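## Task

From the open drawer of cooler COLD, lift out the rear cooling block (the block farther from the drawer handle) and set it on deck slot D2. It must rest level, seated within D2's locating features. Its 4 loose tubes must each finish in the same bore they began in. The front block must stay level in its spot with every tube still in its bore. Plate P1 must remain on D1 exactly as it is. At the end, open the gripper and pull the arm away.

## Robot and tools

ROBOT AND FRAME. Two FANUC CRX-5iA arms, left_arm and right_arm, each carry a Robotiq 2F-140 two-finger gripper and a wrist camera. All poses use one scene frame: origin on the table top midway between the arms, +z up, +x out over the table, left_arm on the +y side. The names left and right do not match image sides. Base poses: left_arm (+0.058, +0.344, 0) m, quat_wxyz (+1.000, 0, 0, -0.023); right_arm (+0.011, -0.456, 0) m, quat_wxyz (+0.996, 0, 0, +0.088). The unused arm may be parked out of the way.

SCENE. Cooler COLD is loose on the table; it must finish within about a finger width of its start, upright, with almost no turn. Its drawer is open and rolls when pushed. D1 is the slot beside COLD (it holds plate P1); D2 is the next one past D1. Held parts may get a short tug and loose items a nudge now and then. Nothing may go off the table.

execute_actions. Arguments: "actions" (a list with zero or one item) and optional "pictures" (boolean). An empty list only reports the state. A move item is {"rows": [...], "steps": n}: 1 to 15 rows, steps 1 to 15 (default 15), each step lasting 1/30 s; each row drives one step and the final row repeats to fill the step count. A wait item is {"steps": n} with n up to 300 and no rows; it returns once n steps have elapsed since the previous result, reply time included. A refused call sends nothing.

ROW LAYOUT. One flat list of 18 numbers, each in [-1, 1], always for both arms: left_arm waist, shoulder, elbow, forearm roll, wrist pitch, wrist roll, then its gripper position, force_limit, speed; then the same nine for right_arm. The six joint numbers are scaled offsets in joint space, not targets: 1.0 equals 1.983 rad for waist and shoulder, 2.38 rad for elbow, 2.975 rad for forearm roll, wrist pitch and wrist roll. They are measured from the angles in the latest result listing Joint positions (before one appears in the scene, and for any later call in the same reply, from where the arm is when the action starts). Every row in a call counts from that same reference, not from the preceding row, and an all-zero row pulls the arm back to the reference; it is not a hold. Joint ranges in rad: waist -3.491 to 3.491, shoulder -3.140 to 3.140, elbow -1.187 to 4.328, forearm roll -3.316 to 3.316, wrist pitch -3.140 to 3.140, wrist roll -3.927 to 3.927. Asking more than 0.010 rad outward beyond a range gets the call refused; true ends can differ by 0.010 rad, and a joint sent past its true end is clamped there, reported as "joint sent to its limit" (possibly for an earlier action). No such line does not prove there is room.

GRIPPER NUMBERS are absolute commands, not offsets. position: +1 fully open (140 mm), about -0.8 pads touch, -1 closes until blocked. force_limit: about 14 N at -1, 60 N at 0, 107 N at +1 (parts up to 40 mm wide). speed: about 30 mm/s at -1, 140 at 0, 250 at +1. To keep a gripper unchanged, resend its previous three numbers; a 0 is a real command.

MOTION. Peak joint speeds 2.62 (waist, shoulder), 3.14 (elbow), 3.93 (wrist joints) rad/s, 0.5 s to accelerate, joints of an arm synchronized. Targets stay within 0.805 rad (waist, shoulder), 0.966 (elbow), 1.21 (wrist joints) of the measured angle, and are scaled back if they would put the gripper over 70 mm from where it is, so long moves need several calls. Between calls the arms continue toward the last row until they settle or a step is HELD.

RESULTS. State line "left_arm: ... | right_arm: ...": end_effector_position (m) and end_effector_quat_wxyz in the scene frame; printed position can be off, more so at long reach. That point lies between the pads when closed; fingers point along gripper +z and close along its y. Fingertips extend about 33 mm past it when closed, 9 mm when open, and move about 24 mm farther out while closing, so keep clearance over surfaces. Joint positions (rad) and Joint velocities (rad/s), one block per arm in column order. object_status: 0 moving, 1 blocked while opening, 2 blocked while closing (a grip; check for 2 after sending -1), 3 at target or pads met (a thin part may still be held). position_measured is in counts, 3 open to 230 pads met, not linear. Stopped fingers stay put until position changes by at least 0.01 or the object yields or slips. To squeeze harder during a grip, raise force_limit and switch position between -1 and -0.98. "joint command not followed": the clearance check altered or blocked joint targets. HELD: steps whose row was not fully sent.

FAULTS TO AVOID. Contact torque reaching a load limit (152 N m waist, shoulder, elbow; 38 N m forearm roll, wrist pitch, wrist roll; held weight counts) or any outside force of 150 N stops that arm for 10 s, drops the rest of the call and lets it yield. MOTOR HOT warns of heat from holding loads; OVER-TEMPERATURE FAULT brakes the arm until cool. Keep the arms from striking or pushing on each other; avoid drops, slips, slams and shoving COLD or its drawer.

zoom_image: {"camera": name, "region": [x0, y0, x1, y1]} in pixels of that camera's latest image, origin top-left, at most 504 by 504. Cameras: cam_head_left, cam_head_right, cam_high, cam_low (504x504), cam_left_wrist, cam_right_wrist (616x616 fisheye, pose derived from joint readings). Calibration (K, distortion, T_world_to_cam) is given per camera and may be off by a few degrees and millimetres.

read_manual: optional "section" ("licences"), returns licence text, no motion.

finished_scene: {"scene": n}, the current scene's number; ends it for good and reports whether the goal holds. Call it only after the block is placed, released and the arm has backed off. Replying without a tool call ends all scenes.

Each tool is called after "Request:" as a command line: name --argument value for each argument, lists and objects as JSON in quotes; but a table of rows of numbers goes row by row, as --pt "numbers of a row", without its own name.

## Session

Request:
execute_actions --actions '[]'

Scene clock: 0.00 s of 6600.00 s.
left_arm: end_effector_position=(+0.4901, +0.7785, +0.2652) position_measured=3 object_status=3 end_effector_quat_wxyz=(+0.385, -0.358, +0.619, -0.584) | right_arm: end_effector_position=(+0.4916, -0.6538, +0.2424) position_measured=3 object_status=3 end_effector_quat_wxyz=(-0.151, -0.144, +0.883, -0.420)
Joint positions: left_arm=[ 1.485  0.602 -0.274  1.298 -1.765 -2.536] | right_arm=[ 0.151  0.268 -0.224  0.773 -1.63  -1.755]
Joint velocities: left_arm=[ 0.    -0.001 -0.    -0.     0.     0.   ] | right_arm=[-0.001  0.    -0.     0.     0.     0.   ]

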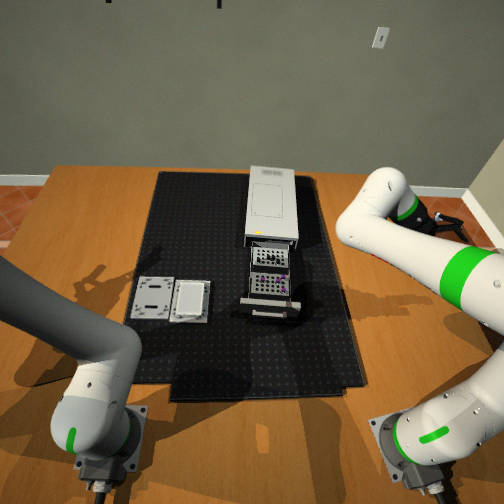

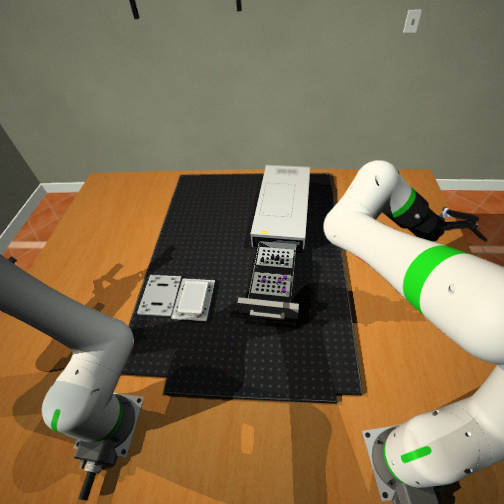

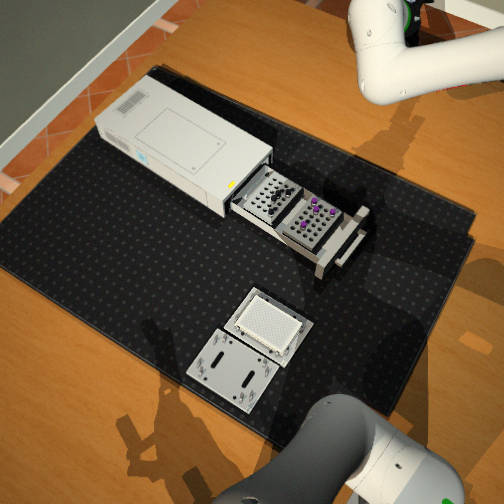

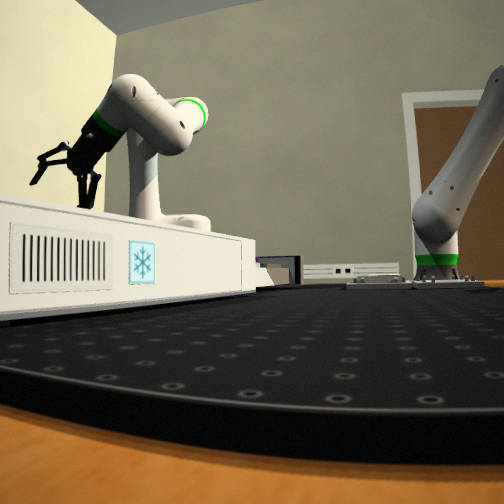

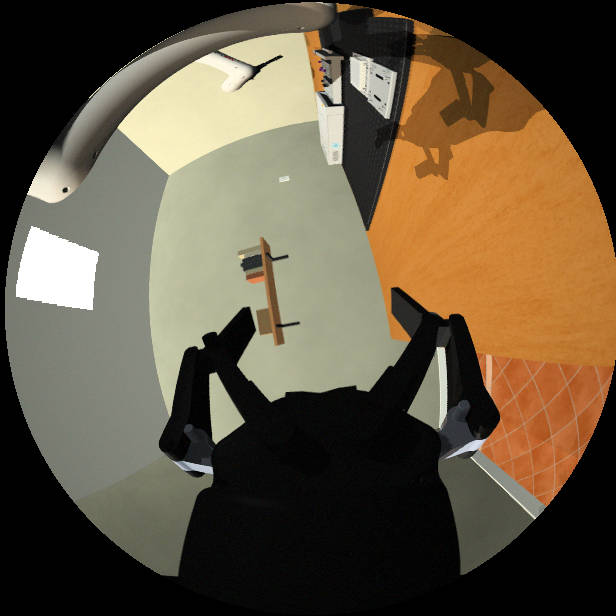

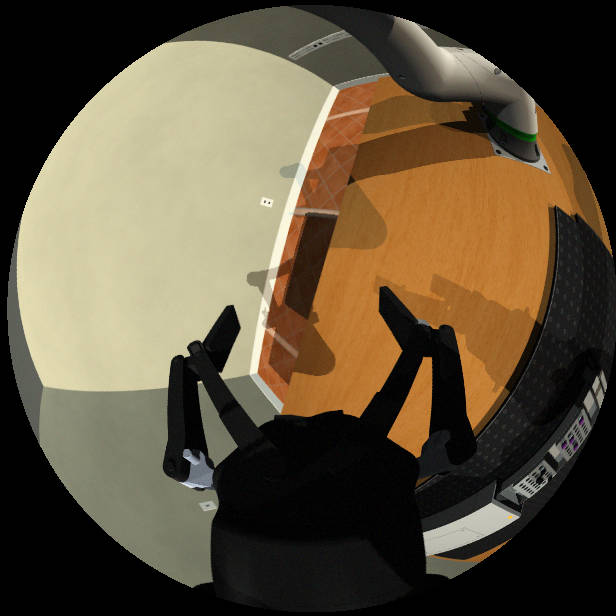

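Request:
zoom_image --camera "cam_high" --region '[210, 130, 390, 290]'

Request:
zoom_image --camera "cam_high" --region '[170, 270, 330, 430]'

Request:
zoom_image --camera "cam_head_left" --region '[220, 220, 330, 330]'

Request:
zoom_image --camera "cam_head_right" --region '[220, 220, 330, 330]'

Region (210, 130, 390, 290) of cam_high's 504x504 image, scaled by 2.800, with more detail than that image has.

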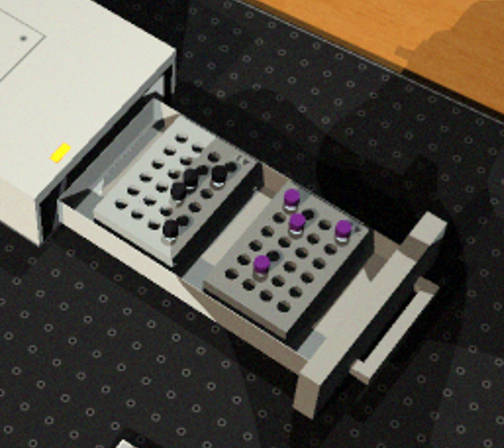

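Region (170, 270, 330, 430) of cam_high's 504x504 image, scaled by 3.150, with more detail than that image has.

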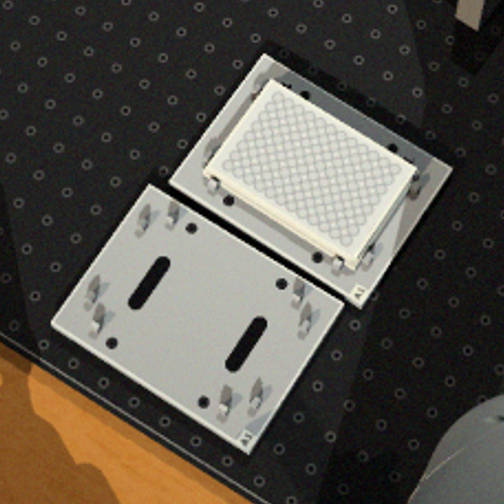

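Region (220, 220, 330, 330) of cam_head_left's 504x504 image, scaled by 4.582, with more detail than that image has.

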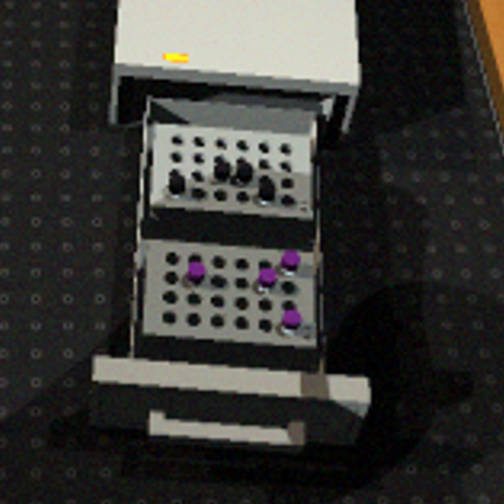

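Region (220, 220, 330, 330) of cam_head_right's 504x504 image, scaled by 4.582, with more detail than that image has.

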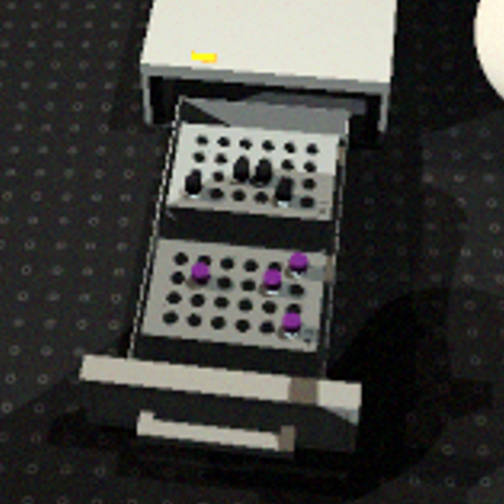

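Request:
execute_actions --actions '[{"rows": [[-0.9867,0.1607,0.6041,-0.4363,-0.0164,0.9913,0.45,0.5,0, -0.2,0,0,0,0,0,1,0,0]], "steps": 15}]' --pictures false

Request:
execute_actions --actions '[{"steps": 60}]' --pictures false

Scene clock: 120.50 s of 6600.00 s.
left_arm: end_effector_position=(+0.5721, +0.6512, +0.1992) position_measured=72 object_status=0 end_effector_quat_wxyz=(+0.094, -0.337, +0.747, -0.566) | right_arm: end_effector_position=(+0.4152, -0.7824, +0.2424) position_measured=3 object_status=3 end_effector_quat_wxyz=(-0.210, -0.015, +0.895, -0.394)
Joint positions: left_arm=[ 1.222  0.695  0.042  0.925 -1.779 -2.141] | right_arm=[-0.139  0.268 -0.224  0.773 -1.63  -1.755]
Joint velocities: left_arm=[-0.741  0.224  0.891 -0.906 -0.033  1.106] | right_arm=[-0.716  0.     0.001 -0.     0.001  0.001]
Steps of this call (steps 1 to 90: nothing new was sent; then 117.00 s passed at rest; steps 91 to 105: all 15 steps of this action). Readings (joint positions | what the end effector reports):
91: left_arm=[1.485 0.602 -0.274 1.298 -1.765 -2.536] | right_arm=[0.151 0.268 -0.224 0.773 -1.630 -1.755] | left_arm position_measured=3 object_status=0 | right_arm position_measured=3 object_status=3
92: left_arm=[1.483 0.603 -0.271 1.295 -1.765 -2.533] | right_arm=[0.149 0.268 -0.224 0.773 -1.630 -1.755] | left_arm position_measured=5 object_status=0 | right_arm position_measured=3 object_status=3
94: left_arm=[1.463 0.611 -0.246 1.263 -1.766 -2.501] | right_arm=[0.128 0.268 -0.224 0.773 -1.630 -1.755] | left_arm position_measured=20 object_status=0 | right_arm position_measured=3 object_status=3
98: left_arm=[1.379 0.643 -0.147 1.139 -1.771 -2.377] | right_arm=[0.031 0.268 -0.224 0.773 -1.630 -1.755] | left_arm position_measured=51 object_status=0 | right_arm position_measured=3 object_status=3
105: the state above

Scene clock: 122.50 s of 6600.00 s.
left_arm: end_effector_position=(+0.6965, -0.0211, +0.1664) position_measured=72 object_status=3 end_effector_quat_wxyz=(-0.049, -0.622, +0.782, +0.009) | right_arm: end_effector_position=(+0.3778, -0.8239, +0.2424) position_measured=3 object_status=3 end_effector_quat_wxyz=(-0.231, +0.033, +0.894, -0.382)
Joint positions: left_arm=[-0.262  0.903  1.073  0.072 -1.811  0.095] | right_arm=[-0.246  0.268 -0.224  0.773 -1.63  -1.755]
Joint velocities: left_arm=[-0.629  0.052  0.272 -0.216 -0.008  0.949] | right_arm=[-0.001 -0.001 -0.001 -0.001  0.    -0.001]
Steps of this call (steps 1 to 60: the robot went on to your last target). Readings (joint positions | what the end effector reports):
1: left_arm=[1.196 0.703 0.073 0.894 -1.780 -2.103] | right_arm=[-0.163 0.268 -0.224 0.773 -1.630 -1.755] | left_arm position_measured=72 object_status=0 | right_arm position_measured=3 object_status=3
2: left_arm=[1.170 0.710 0.104 0.863 -1.781 -2.063] | right_arm=[-0.186 0.268 -0.224 0.773 -1.630 -1.755] | left_arm position_measured=72 object_status=3 | right_arm position_measured=3 object_status=3
4: left_arm=[1.115 0.725 0.171 0.801 -1.783 -1.980] | right_arm=[-0.222 0.268 -0.224 0.773 -1.630 -1.755] | left_arm position_measured=72 object_status=3 | right_arm position_measured=3 object_status=3
8: left_arm=[0.996 0.754 0.312 0.683 -1.788 -1.803] | right_arm=[-0.245 0.268 -0.224 0.773 -1.630 -1.755] | left_arm position_measured=72 object_status=3 | right_arm position_measured=3 object_status=3
60: the state above

Request:
execute_actions --actions '[{"steps": 25}]'

Scene clock: 123.97 s of 6600.00 s.
left_arm: end_effector_position=(+0.6404, -0.1366, +0.1802) position_measured=72 object_status=3 end_effector_quat_wxyz=(-0.000, +0.669, -0.743, +0.000) | right_arm: end_effector_position=(+0.3778, -0.8239, +0.2424) position_measured=3 object_status=3 end_effector_quat_wxyz=(-0.231, +0.033, +0.894, -0.382)
Joint positions: left_arm=[-0.471  0.921  1.164 -0.    -1.813  0.413] | right_arm=[-0.246  0.268 -0.224  0.773 -1.63  -1.755]
Joint velocities: left_arm=[ 0.    -0.001 -0.    -0.    -0.    -0.   ] | right_arm=[-0.     0.    -0.     0.001  0.    -0.   ]
Steps of this call (steps 1 to 30: the robot went on to your last target; steps 31 to 44: nothing new was sent). Readings (joint positions | what the end effector reports):
1: left_arm=[-0.283 0.905 1.083 0.065 -1.811 0.127] | right_arm=[-0.246 0.268 -0.224 0.773 -1.630 -1.755] | left_arm position_measured=72 object_status=3 | right_arm position_measured=3 object_status=3
2: left_arm=[-0.305 0.906 1.092 0.058 -1.811 0.160] | right_arm=[-0.246 0.268 -0.224 0.773 -1.630 -1.755] | left_arm position_measured=72 object_status=3 | right_arm position_measured=3 object_status=3
4: left_arm=[-0.347 0.910 1.110 0.043 -1.812 0.224] | right_arm=[-0.246 0.268 -0.224 0.773 -1.630 -1.755] | left_arm position_measured=72 object_status=3 | right_arm position_measured=3 object_status=3
8: left_arm=[-0.429 0.917 1.145 0.015 -1.813 0.348] | right_arm=[-0.246 0.268 -0.224 0.773 -1.630 -1.755] | left_arm position_measured=72 object_status=3 | right_arm position_measured=3 object_status=3
44: the state above
All arms were judged still, so your last target was given up. Only a new action makes them travel on or press farther. Fingers that are still opening or closing keep moving.
camera_calibration (this result's frames):
cam_left_wrist: T_world_to_cam=[[-0.962059, 0.271932, -0.02224, 0.661378], [0.247733, 0.904779, 0.346416, -0.0924968], [0.114324, 0.327763, -0.937817, 0.334373], [0, 0, 0, 1]] pos_world=[0.620973, -0.205756, 0.360332]
cam_right_wrist: T_world_to_cam=[[0.00424178, 0.699994, -0.714136, 0.742213], [0.999557, 0.0180583, 0.0236378, -0.367887], [0.0294424, -0.71392, -0.699608, -0.244482], [0, 0, 0, 1]] pos_world=[0.371774, -0.687442, 0.367696]

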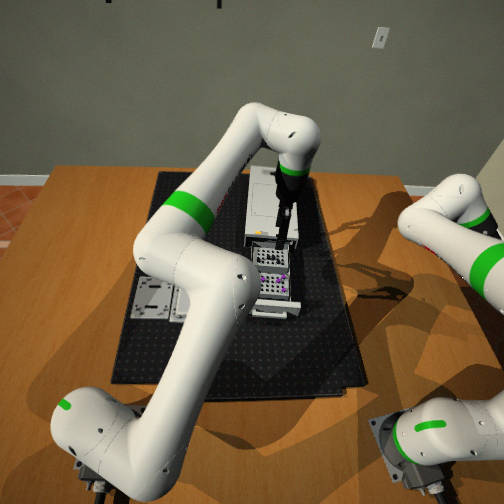

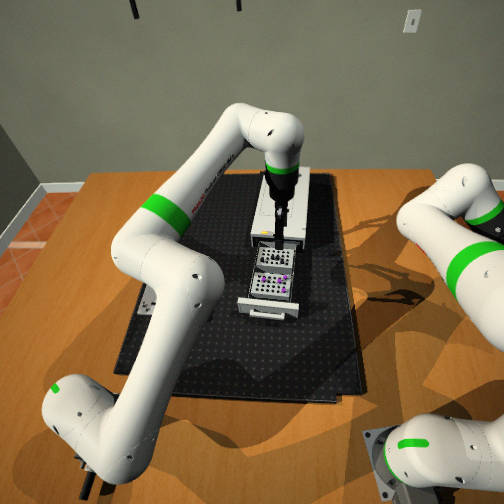

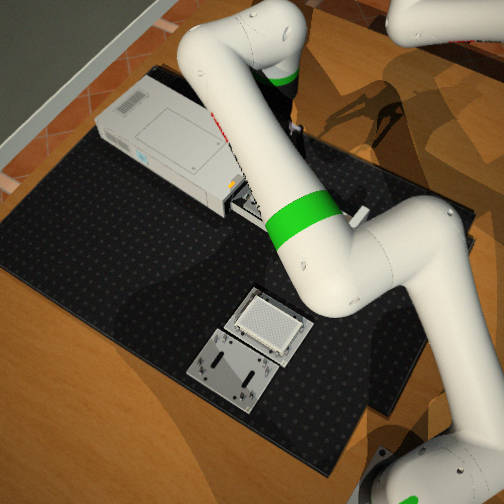

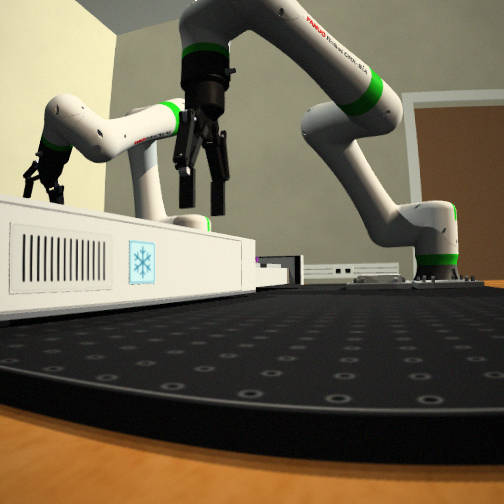

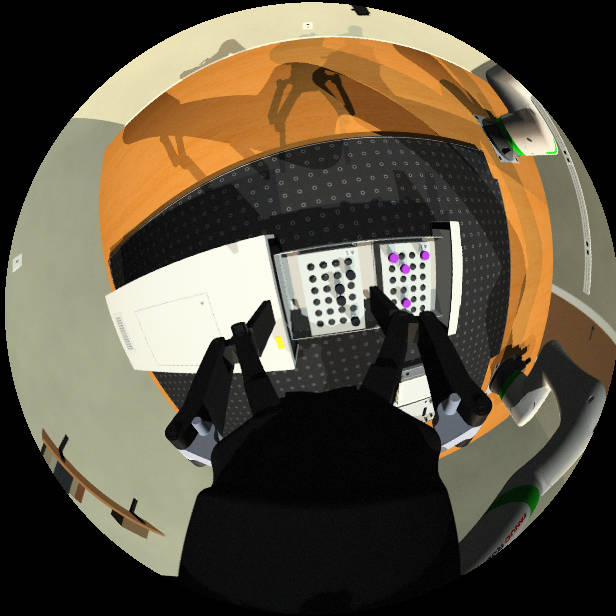

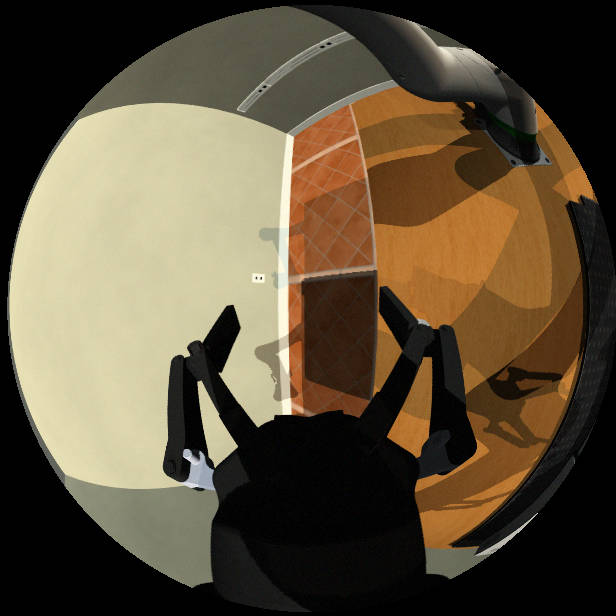

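Request:
zoom_image --camera "cam_left_wrist" --region '[240, 210, 420, 390]'

Region (240, 210, 420, 390) of cam_left_wrist's 616x616 image, scaled by 2.800, with more detail than that image has.

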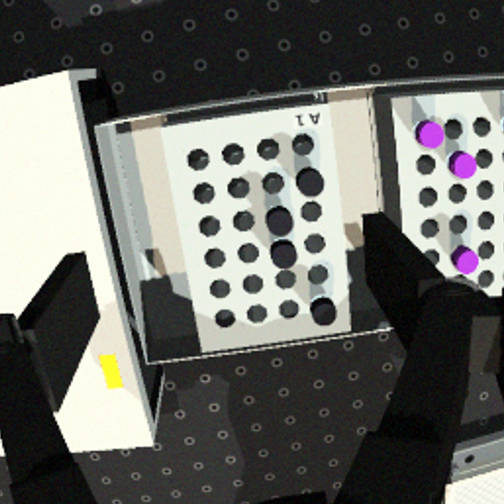

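Request:
zoom_image --camera "cam_left_wrist" --region '[250, 230, 330, 350]'

Request:
zoom_image --camera "cam_left_wrist" --region '[330, 230, 410, 350]'

Request:
zoom_image --camera "cam_low" --region '[160, 170, 320, 310]'

Region (250, 230, 330, 350) of cam_left_wrist's 616x616 image, scaled by 4.200, with more detail than that image has.

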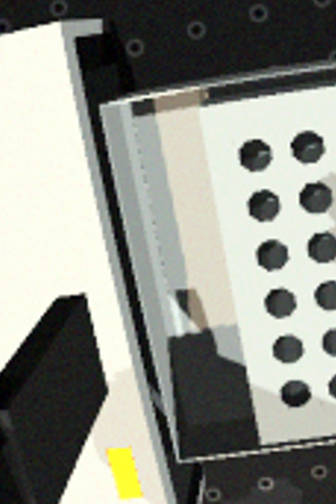

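Region (330, 230, 410, 350) of cam_left_wrist's 616x616 image, scaled by 4.200, with more detail than that image has.

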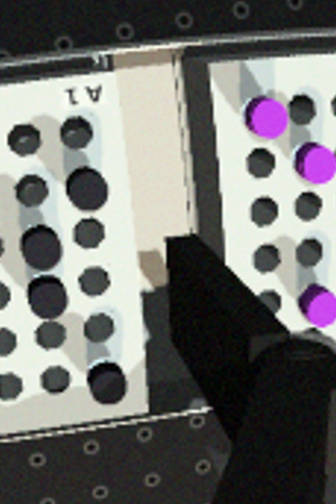

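Region (160, 170, 320, 310) of cam_low's 504x504 image, scaled by 3.150, with more detail than that image has; it fills the top 441 rows of this view, and the rest is white.

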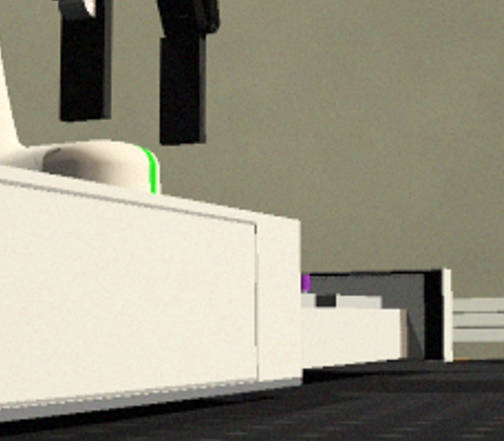

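Request:
execute_actions --actions '[{"rows": [[0.00545,-0.0675,-0.1612,0,0.0837,0.0002,0.45,0.5,0, 0,0,0,0,0,0,1,0,0]], "steps": 15}]' --pictures false

Request:
execute_actions --actions '[{"steps": 12}]'

Scene clock: 224.63 s of 6600.00 s.
left_arm: end_effector_position=(+0.6252, -0.1191, +0.1161) position_measured=72 object_status=3 end_effector_quat_wxyz=(-0.000, +0.674, -0.739, -0.000) | right_arm: end_effector_position=(+0.3777, -0.8239, +0.2424) position_measured=3 object_status=3 end_effector_quat_wxyz=(-0.231, +0.033, +0.894, -0.382)
Joint positions: left_arm=[-0.461  0.789  0.785 -0.    -1.568  0.414] | right_arm=[-0.246  0.268 -0.224  0.773 -1.63  -1.755]
Joint velocities: left_arm=[ 0.006 -0.08  -0.225  0.     0.145  0.001] | right_arm=[-0. -0.  0.  0.  0. -0.]
Steps of this call (steps 1 to 90: nothing new was sent; then 97.17 s passed at rest; steps 91 to 105: all 15 steps of this action). Readings (joint positions | what the end effector reports):
91: left_arm=[-0.471 0.921 1.164 -0.000 -1.813 0.413] | right_arm=[-0.246 0.268 -0.224 0.773 -1.630 -1.755] | left_arm position_measured=72 object_status=3 | right_arm position_measured=3 object_status=3
92: left_arm=[-0.471 0.920 1.162 -0.000 -1.812 0.413] | right_arm=[-0.246 0.268 -0.224 0.773 -1.630 -1.755] | left_arm position_measured=72 object_status=3 | right_arm position_measured=3 object_status=3
94: left_arm=[-0.471 0.911 1.137 -0.000 -1.796 0.413] | right_arm=[-0.246 0.268 -0.224 0.773 -1.630 -1.755] | left_arm position_measured=72 object_status=3 | right_arm position_measured=3 object_status=3
98: left_arm=[-0.467 0.864 1.003 -0.000 -1.709 0.413] | right_arm=[-0.246 0.268 -0.224 0.773 -1.630 -1.755] | left_arm position_measured=72 object_status=3 | right_arm position_measured=3 object_status=3
105: the state above

Scene clock: 225.03 s of 6600.00 s.
left_arm: end_effector_position=(+0.6249, -0.1188, +0.1152) position_measured=72 object_status=3 end_effector_quat_wxyz=(-0.000, +0.674, -0.739, -0.000) | right_arm: end_effector_position=(+0.3778, -0.8239, +0.2424) position_measured=3 object_status=3 end_effector_quat_wxyz=(-0.231, +0.033, +0.894, -0.382)
Joint positions: left_arm=[-0.461  0.787  0.78  -0.    -1.564  0.414] | right_arm=[-0.246  0.268 -0.224  0.773 -1.63  -1.755]
Joint velocities: left_arm=[ 0.     0.001  0.001 -0.     0.001  0.   ] | right_arm=[ 0.001 -0.001 -0.001  0.001  0.001 -0.001]
Steps of this call (steps 1 to 12: the robot went on to your last target). Readings (joint positions | what the end effector reports):
1: left_arm=[-0.461 0.787 0.781 -0.000 -1.565 0.414] | right_arm=[-0.246 0.268 -0.224 0.773 -1.630 -1.755] | left_arm position_measured=72 object_status=3 | right_arm position_measured=3 object_status=3
2: left_arm=[-0.461 0.787 0.781 -0.000 -1.565 0.414] | right_arm=[-0.246 0.268 -0.224 0.773 -1.630 -1.755] | left_arm position_measured=72 object_status=3 | right_arm position_measured=3 object_status=3
4: left_arm=[-0.461 0.787 0.781 -0.000 -1.564 0.414] | right_arm=[-0.246 0.268 -0.224 0.773 -1.630 -1.755] | left_arm position_measured=72 object_status=3 | right_arm position_measured=3 object_status=3
8: left_arm=[-0.461 0.787 0.780 -0.000 -1.564 0.414] | right_arm=[-0.246 0.268 -0.224 0.773 -1.630 -1.755] | left_arm position_measured=72 object_status=3 | right_arm position_measured=3 object_status=3
12: the state above
camera_calibration (this result's frames):
cam_left_wrist: T_world_to_cam=[[-0.965089, 0.261037, -0.0214928, 0.640654], [0.237712, 0.907391, 0.346604, -0.0756726], [0.109979, 0.329395, -0.937765, 0.272224], [0, 0, 0, 1]] pos_world=[0.606338, -0.188239, 0.29528]
cam_right_wrist: T_world_to_cam=[[0.00424198, 0.699994, -0.714136, 0.742213], [0.999557, 0.018058, 0.0236378, -0.367887], [0.0294422, -0.71392, -0.699608, -0.244481], [0, 0, 0, 1]] pos_world=[0.371774, -0.687442, 0.367696]

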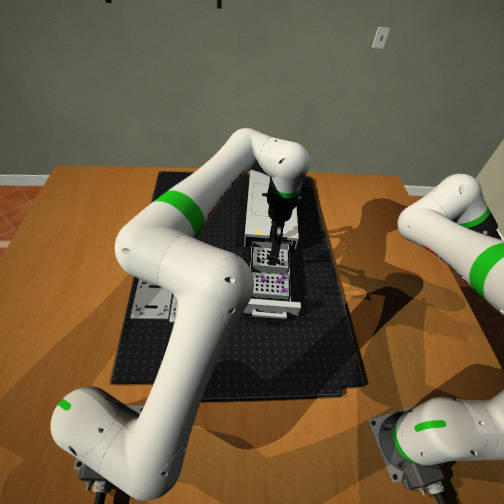

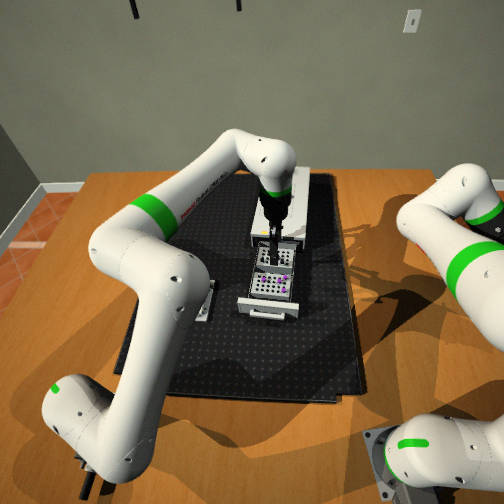

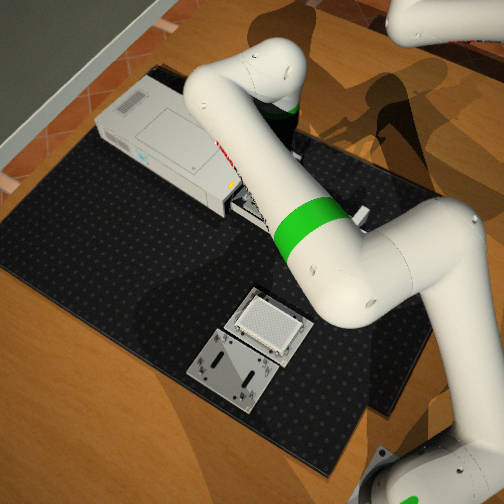

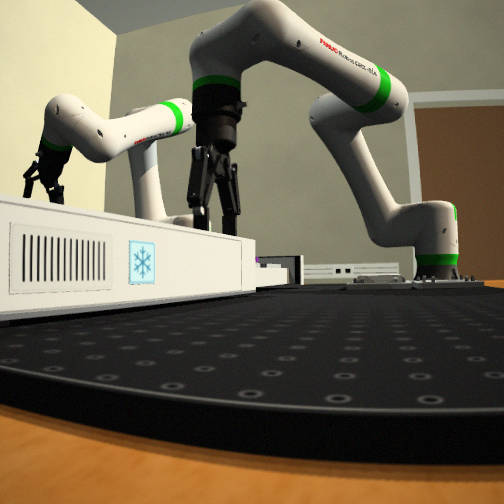

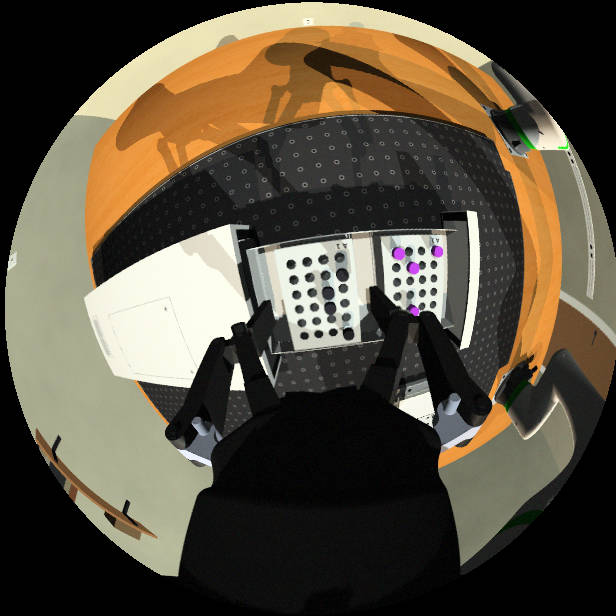

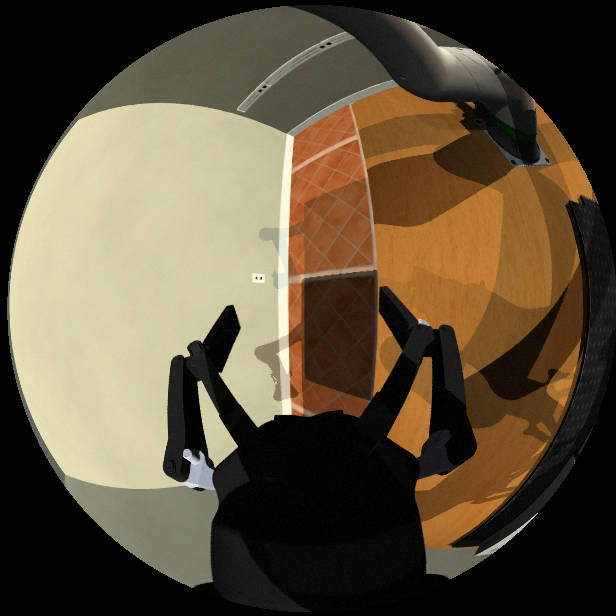

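Request:
zoom_image --camera "cam_left_wrist" --region '[240, 220, 400, 370]'

Region (240, 220, 400, 370) of cam_left_wrist's 616x616 image, scaled by 3.150, with more detail than that image has; it fills the top 472 rows of this view, and the rest is white.

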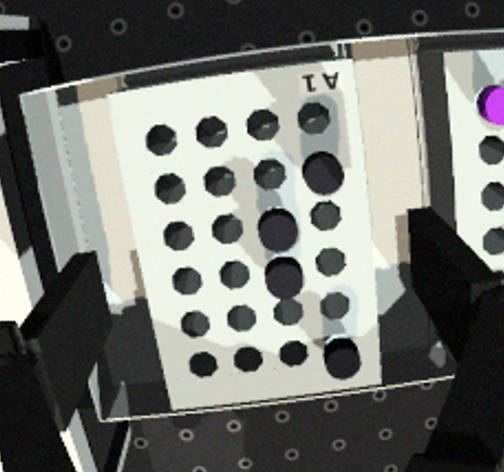

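Request:
zoom_image --camera "cam_left_wrist" --region '[190, 210, 310, 410]'

Region (190, 210, 310, 410) of cam_left_wrist's 616x616 image, scaled by 2.520, with more detail than that image has; it fills the left 302 columns of this view, and the rest is white.

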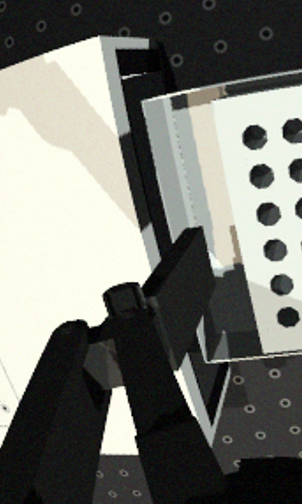

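Request:
execute_actions --actions '[{"rows": [[0,0.0001,-0.001,0,0.0009,0,0.41,0.5,0,0,0,0,0,0,0,1,0,0],[0,0.0003,-0.003,0,0.0026,0,0.41,0.5,0,0,0,0,0,0,0,1,0,0],[0.0001,0.0006,-0.0056,0,0.0049,0,0.41,0.5,0,0,0,0,0,0,0,1,0,0],[0.0001,0.001,-0.0088,0,0.0077,-0.0001,0.41,0.5,0,0,0,0,0,0,0,1,0,0],[0.0002,0.0013,-0.0124,0,0.0108,-0.0001,0.41,0.5,0,0,0,0,0,0,0,1,0,0],[0.0002,0.0017,-0.016,0,0.014,-0.0001,0.41,0.5,0,0,0,0,0,0,0,1,0,0],[0.0003,0.0022,-0.02,0,0.0175,-0.0002,0.41,0.5,0,0,0,0,0,0,0,1,0,0],[0.0003,0.0026,-0.024,0,0.021,-0.0002,0.41,0.5,0,0,0,0,0,0,0,1,0,0],[0.0004,0.003,-0.0277,0,0.0241,-0.0002,0.41,0.5,0,0,0,0,0,0,0,1,0,0],[0.0004,0.0034,-0.0313,0,0.0273,-0.0002,0.41,0.5,0,0,0,0,0,0,0,1,0,0],[0.0004,0.0037,-0.0345,0,0.0301,-0.0003,0.41,0.5,0,0,0,0,0,0,0,1,0,0],[0.0005,0.004,-0.0371,0,0.0324,-0.0003,0.41,0.5,0,0,0,0,0,0,0,1,0,0],[0.0005,0.0042,-0.039,0,0.034,-0.0003,0.41,0.5,0,0,0,0,0,0,0,1,0,0],[0.0005,0.00434,-0.04013,0,0.035,-0.0003,0.41,0.5,0,0,0,0,0,0,0,1,0,0]], "steps": 15}]' --pictures false

Request:
execute_actions --actions '[{"steps": 8}]'

Scene clock: 299.50 s of 6600.00 s.
left_arm: end_effector_position=(+0.6253, -0.1183, +0.0725) position_measured=77 object_status=3 end_effector_quat_wxyz=(-0.000, +0.674, -0.739, -0.000) | right_arm: end_effector_position=(+0.3777, -0.8239, +0.2424) position_measured=3 object_status=3 end_effector_quat_wxyz=(-0.231, +0.033, +0.894, -0.382)
Joint positions: left_arm=[-0.46   0.795  0.694 -0.    -1.47   0.413] | right_arm=[-0.246  0.268 -0.224  0.773 -1.63  -1.755]
Joint velocities: left_arm=[ 0.002  0.015 -0.164  0.     0.177 -0.001] | right_arm=[-0.    -0.001  0.001 -0.001 -0.001  0.001]
Steps of this call (steps 1 to 15: the robot went on to your last target; steps 16 to 90: nothing new was sent; then 70.97 s passed at rest; steps 91 to 105: all 15 steps of this action). Readings (joint positions | what the end effector reports):
91: left_arm=[-0.461 0.787 0.780 -0.000 -1.564 0.414] | right_arm=[-0.246 0.268 -0.224 0.773 -1.630 -1.755] | left_arm position_measured=72 object_status=0 | right_arm position_measured=3 object_status=3
92: left_arm=[-0.461 0.787 0.780 -0.000 -1.564 0.414] | right_arm=[-0.246 0.268 -0.224 0.773 -1.630 -1.755] | left_arm position_measured=73 object_status=0 | right_arm position_measured=3 object_status=3
94: left_arm=[-0.461 0.787 0.775 -0.000 -1.558 0.414] | right_arm=[-0.246 0.268 -0.224 0.773 -1.630 -1.755] | left_arm position_measured=77 object_status=0 | right_arm position_measured=3 object_status=3
98: left_arm=[-0.460 0.789 0.750 -0.000 -1.531 0.414] | right_arm=[-0.246 0.268 -0.224 0.773 -1.630 -1.755] | left_arm position_measured=77 object_status=3 | right_arm position_measured=3 object_status=3
105: the state above

Scene clock: 299.77 s of 6600.00 s.
left_arm: end_effector_position=(+0.6252, -0.1182, +0.0681) position_measured=77 object_status=3 end_effector_quat_wxyz=(-0.000, +0.674, -0.739, -0.000) | right_arm: end_effector_position=(+0.3778, -0.8239, +0.2424) position_measured=3 object_status=3 end_effector_quat_wxyz=(-0.231, +0.033, +0.894, -0.382)
Joint positions: left_arm=[-0.46   0.795  0.685 -0.    -1.46   0.413] | right_arm=[-0.246  0.268 -0.224  0.773 -1.63  -1.755]
Joint velocities: left_arm=[ 0.     0.    -0.001  0.     0.003  0.   ] | right_arm=[-0.    -0.     0.001 -0.001 -0.    -0.   ]
Steps of this call (steps 1 to 8: the robot went on to your last target). Readings (joint positions | what the end effector reports):
1: left_arm=[-0.460 0.795 0.690 -0.000 -1.466 0.413] | right_arm=[-0.246 0.268 -0.224 0.773 -1.630 -1.755] | left_arm position_measured=77 object_status=3 | right_arm position_measured=3 object_status=3
2: left_arm=[-0.460 0.795 0.687 -0.000 -1.463 0.413] | right_arm=[-0.246 0.268 -0.224 0.773 -1.630 -1.755] | left_arm position_measured=77 object_status=3 | right_arm position_measured=3 object_status=3
4: left_arm=[-0.460 0.795 0.686 -0.000 -1.461 0.413] | right_arm=[-0.246 0.268 -0.224 0.773 -1.630 -1.755] | left_arm position_measured=77 object_status=3 | right_arm position_measured=3 object_status=3
8: the state above
camera_calibration (this result's frames):
cam_left_wrist: T_world_to_cam=[[-0.965104, 0.260977, -0.0215577, 0.639827], [0.237636, 0.907418, 0.346587, -0.0599375], [0.110013, 0.329369, -0.93777, 0.227776], [0, 0, 0, 1]] pos_world=[0.606685, -0.187614, 0.248169]
cam_right_wrist: T_world_to_cam=[[0.0042417, 0.699994, -0.714136, 0.742213], [0.999557, 0.0180583, 0.0236377, -0.367887], [0.0294423, -0.71392, -0.699608, -0.244481], [0, 0, 0, 1]] pos_world=[0.371774, -0.687442, 0.367696]

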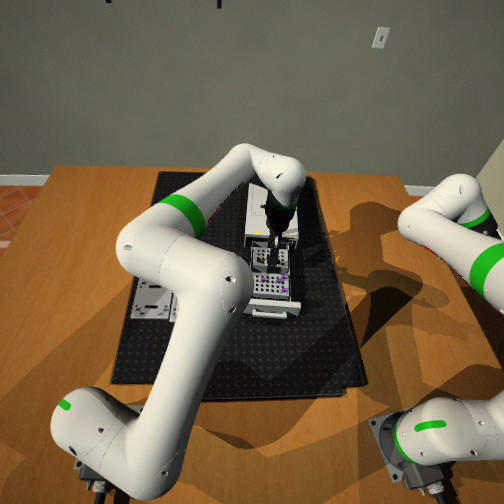

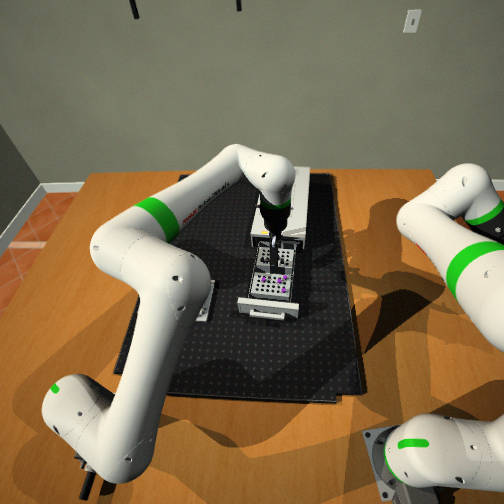

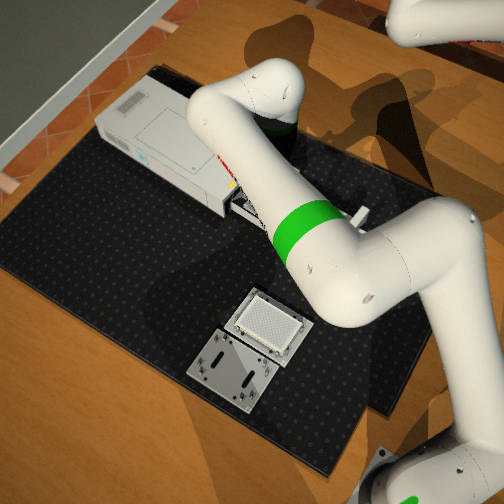

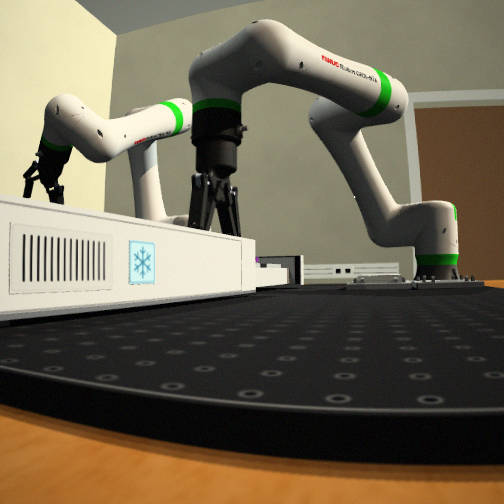

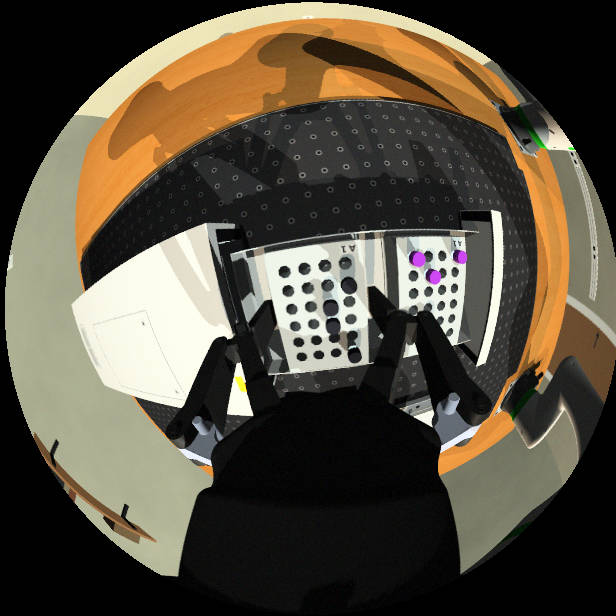

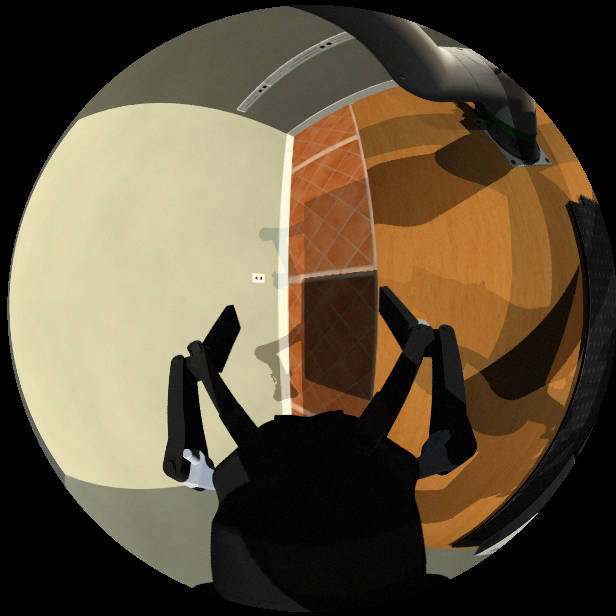

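Request:
zoom_image --camera "cam_left_wrist" --region '[230, 220, 410, 390]'

Region (230, 220, 410, 390) of cam_left_wrist's 616x616 image, scaled by 2.800, with more detail than that image has.

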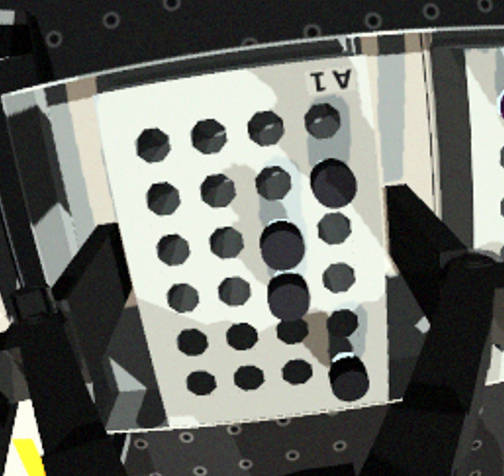

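Request:
execute_actions --actions '[{"rows": [[0,0,0,0,0,0,-1,0.7,-0.6,0,0,0,0,0,0,1,0,0]], "steps": 15}]' --pictures false

Scene clock: 312.37 s of 6600.00 s.
left_arm: end_effector_position=(+0.6252, -0.1182, +0.0680) position_measured=105 object_status=2 end_effector_quat_wxyz=(-0.000, +0.674, -0.739, -0.000) | right_arm: end_effector_position=(+0.3778, -0.8239, +0.2424) position_measured=3 object_status=3 end_effector_quat_wxyz=(-0.231, +0.033, +0.894, -0.382)
Joint positions: left_arm=[-0.46   0.795  0.685 -0.    -1.46   0.413] | right_arm=[-0.246  0.268 -0.224  0.773 -1.63  -1.755]
Joint velocities: left_arm=[-0.     0.001  0.001 -0.    -0.002  0.001] | right_arm=[-0.    -0.001  0.002 -0.     0.    -0.   ]
Steps of this call (steps 1 to 30: the robot went on to your last target; steps 31 to 90: nothing new was sent; then 9.10 s passed at rest; steps 91 to 105: all 15 steps of this action). Readings (joint positions | what the end effector reports):
91: left_arm=[-0.460 0.795 0.685 -0.000 -1.460 0.413] | right_arm=[-0.246 0.268 -0.224 0.773 -1.630 -1.755] | left_arm position_measured=77 object_status=0 | right_arm position_measured=3 object_status=3
92: left_arm=[-0.460 0.795 0.685 -0.000 -1.460 0.413] | right_arm=[-0.246 0.268 -0.224 0.773 -1.630 -1.755] | left_arm position_measured=78 object_status=0 | right_arm position_measured=3 object_status=3
94: left_arm=[-0.460 0.795 0.685 -0.000 -1.460 0.413] | right_arm=[-0.246 0.268 -0.224 0.773 -1.630 -1.755] | left_arm position_measured=86 object_status=0 | right_arm position_measured=3 object_status=3
98: left_arm=[-0.460 0.795 0.685 -0.000 -1.460 0.413] | right_arm=[-0.246 0.268 -0.224 0.773 -1.630 -1.755] | left_arm position_measured=102 object_status=0 | right_arm position_measured=3 object_status=3
105: the state above


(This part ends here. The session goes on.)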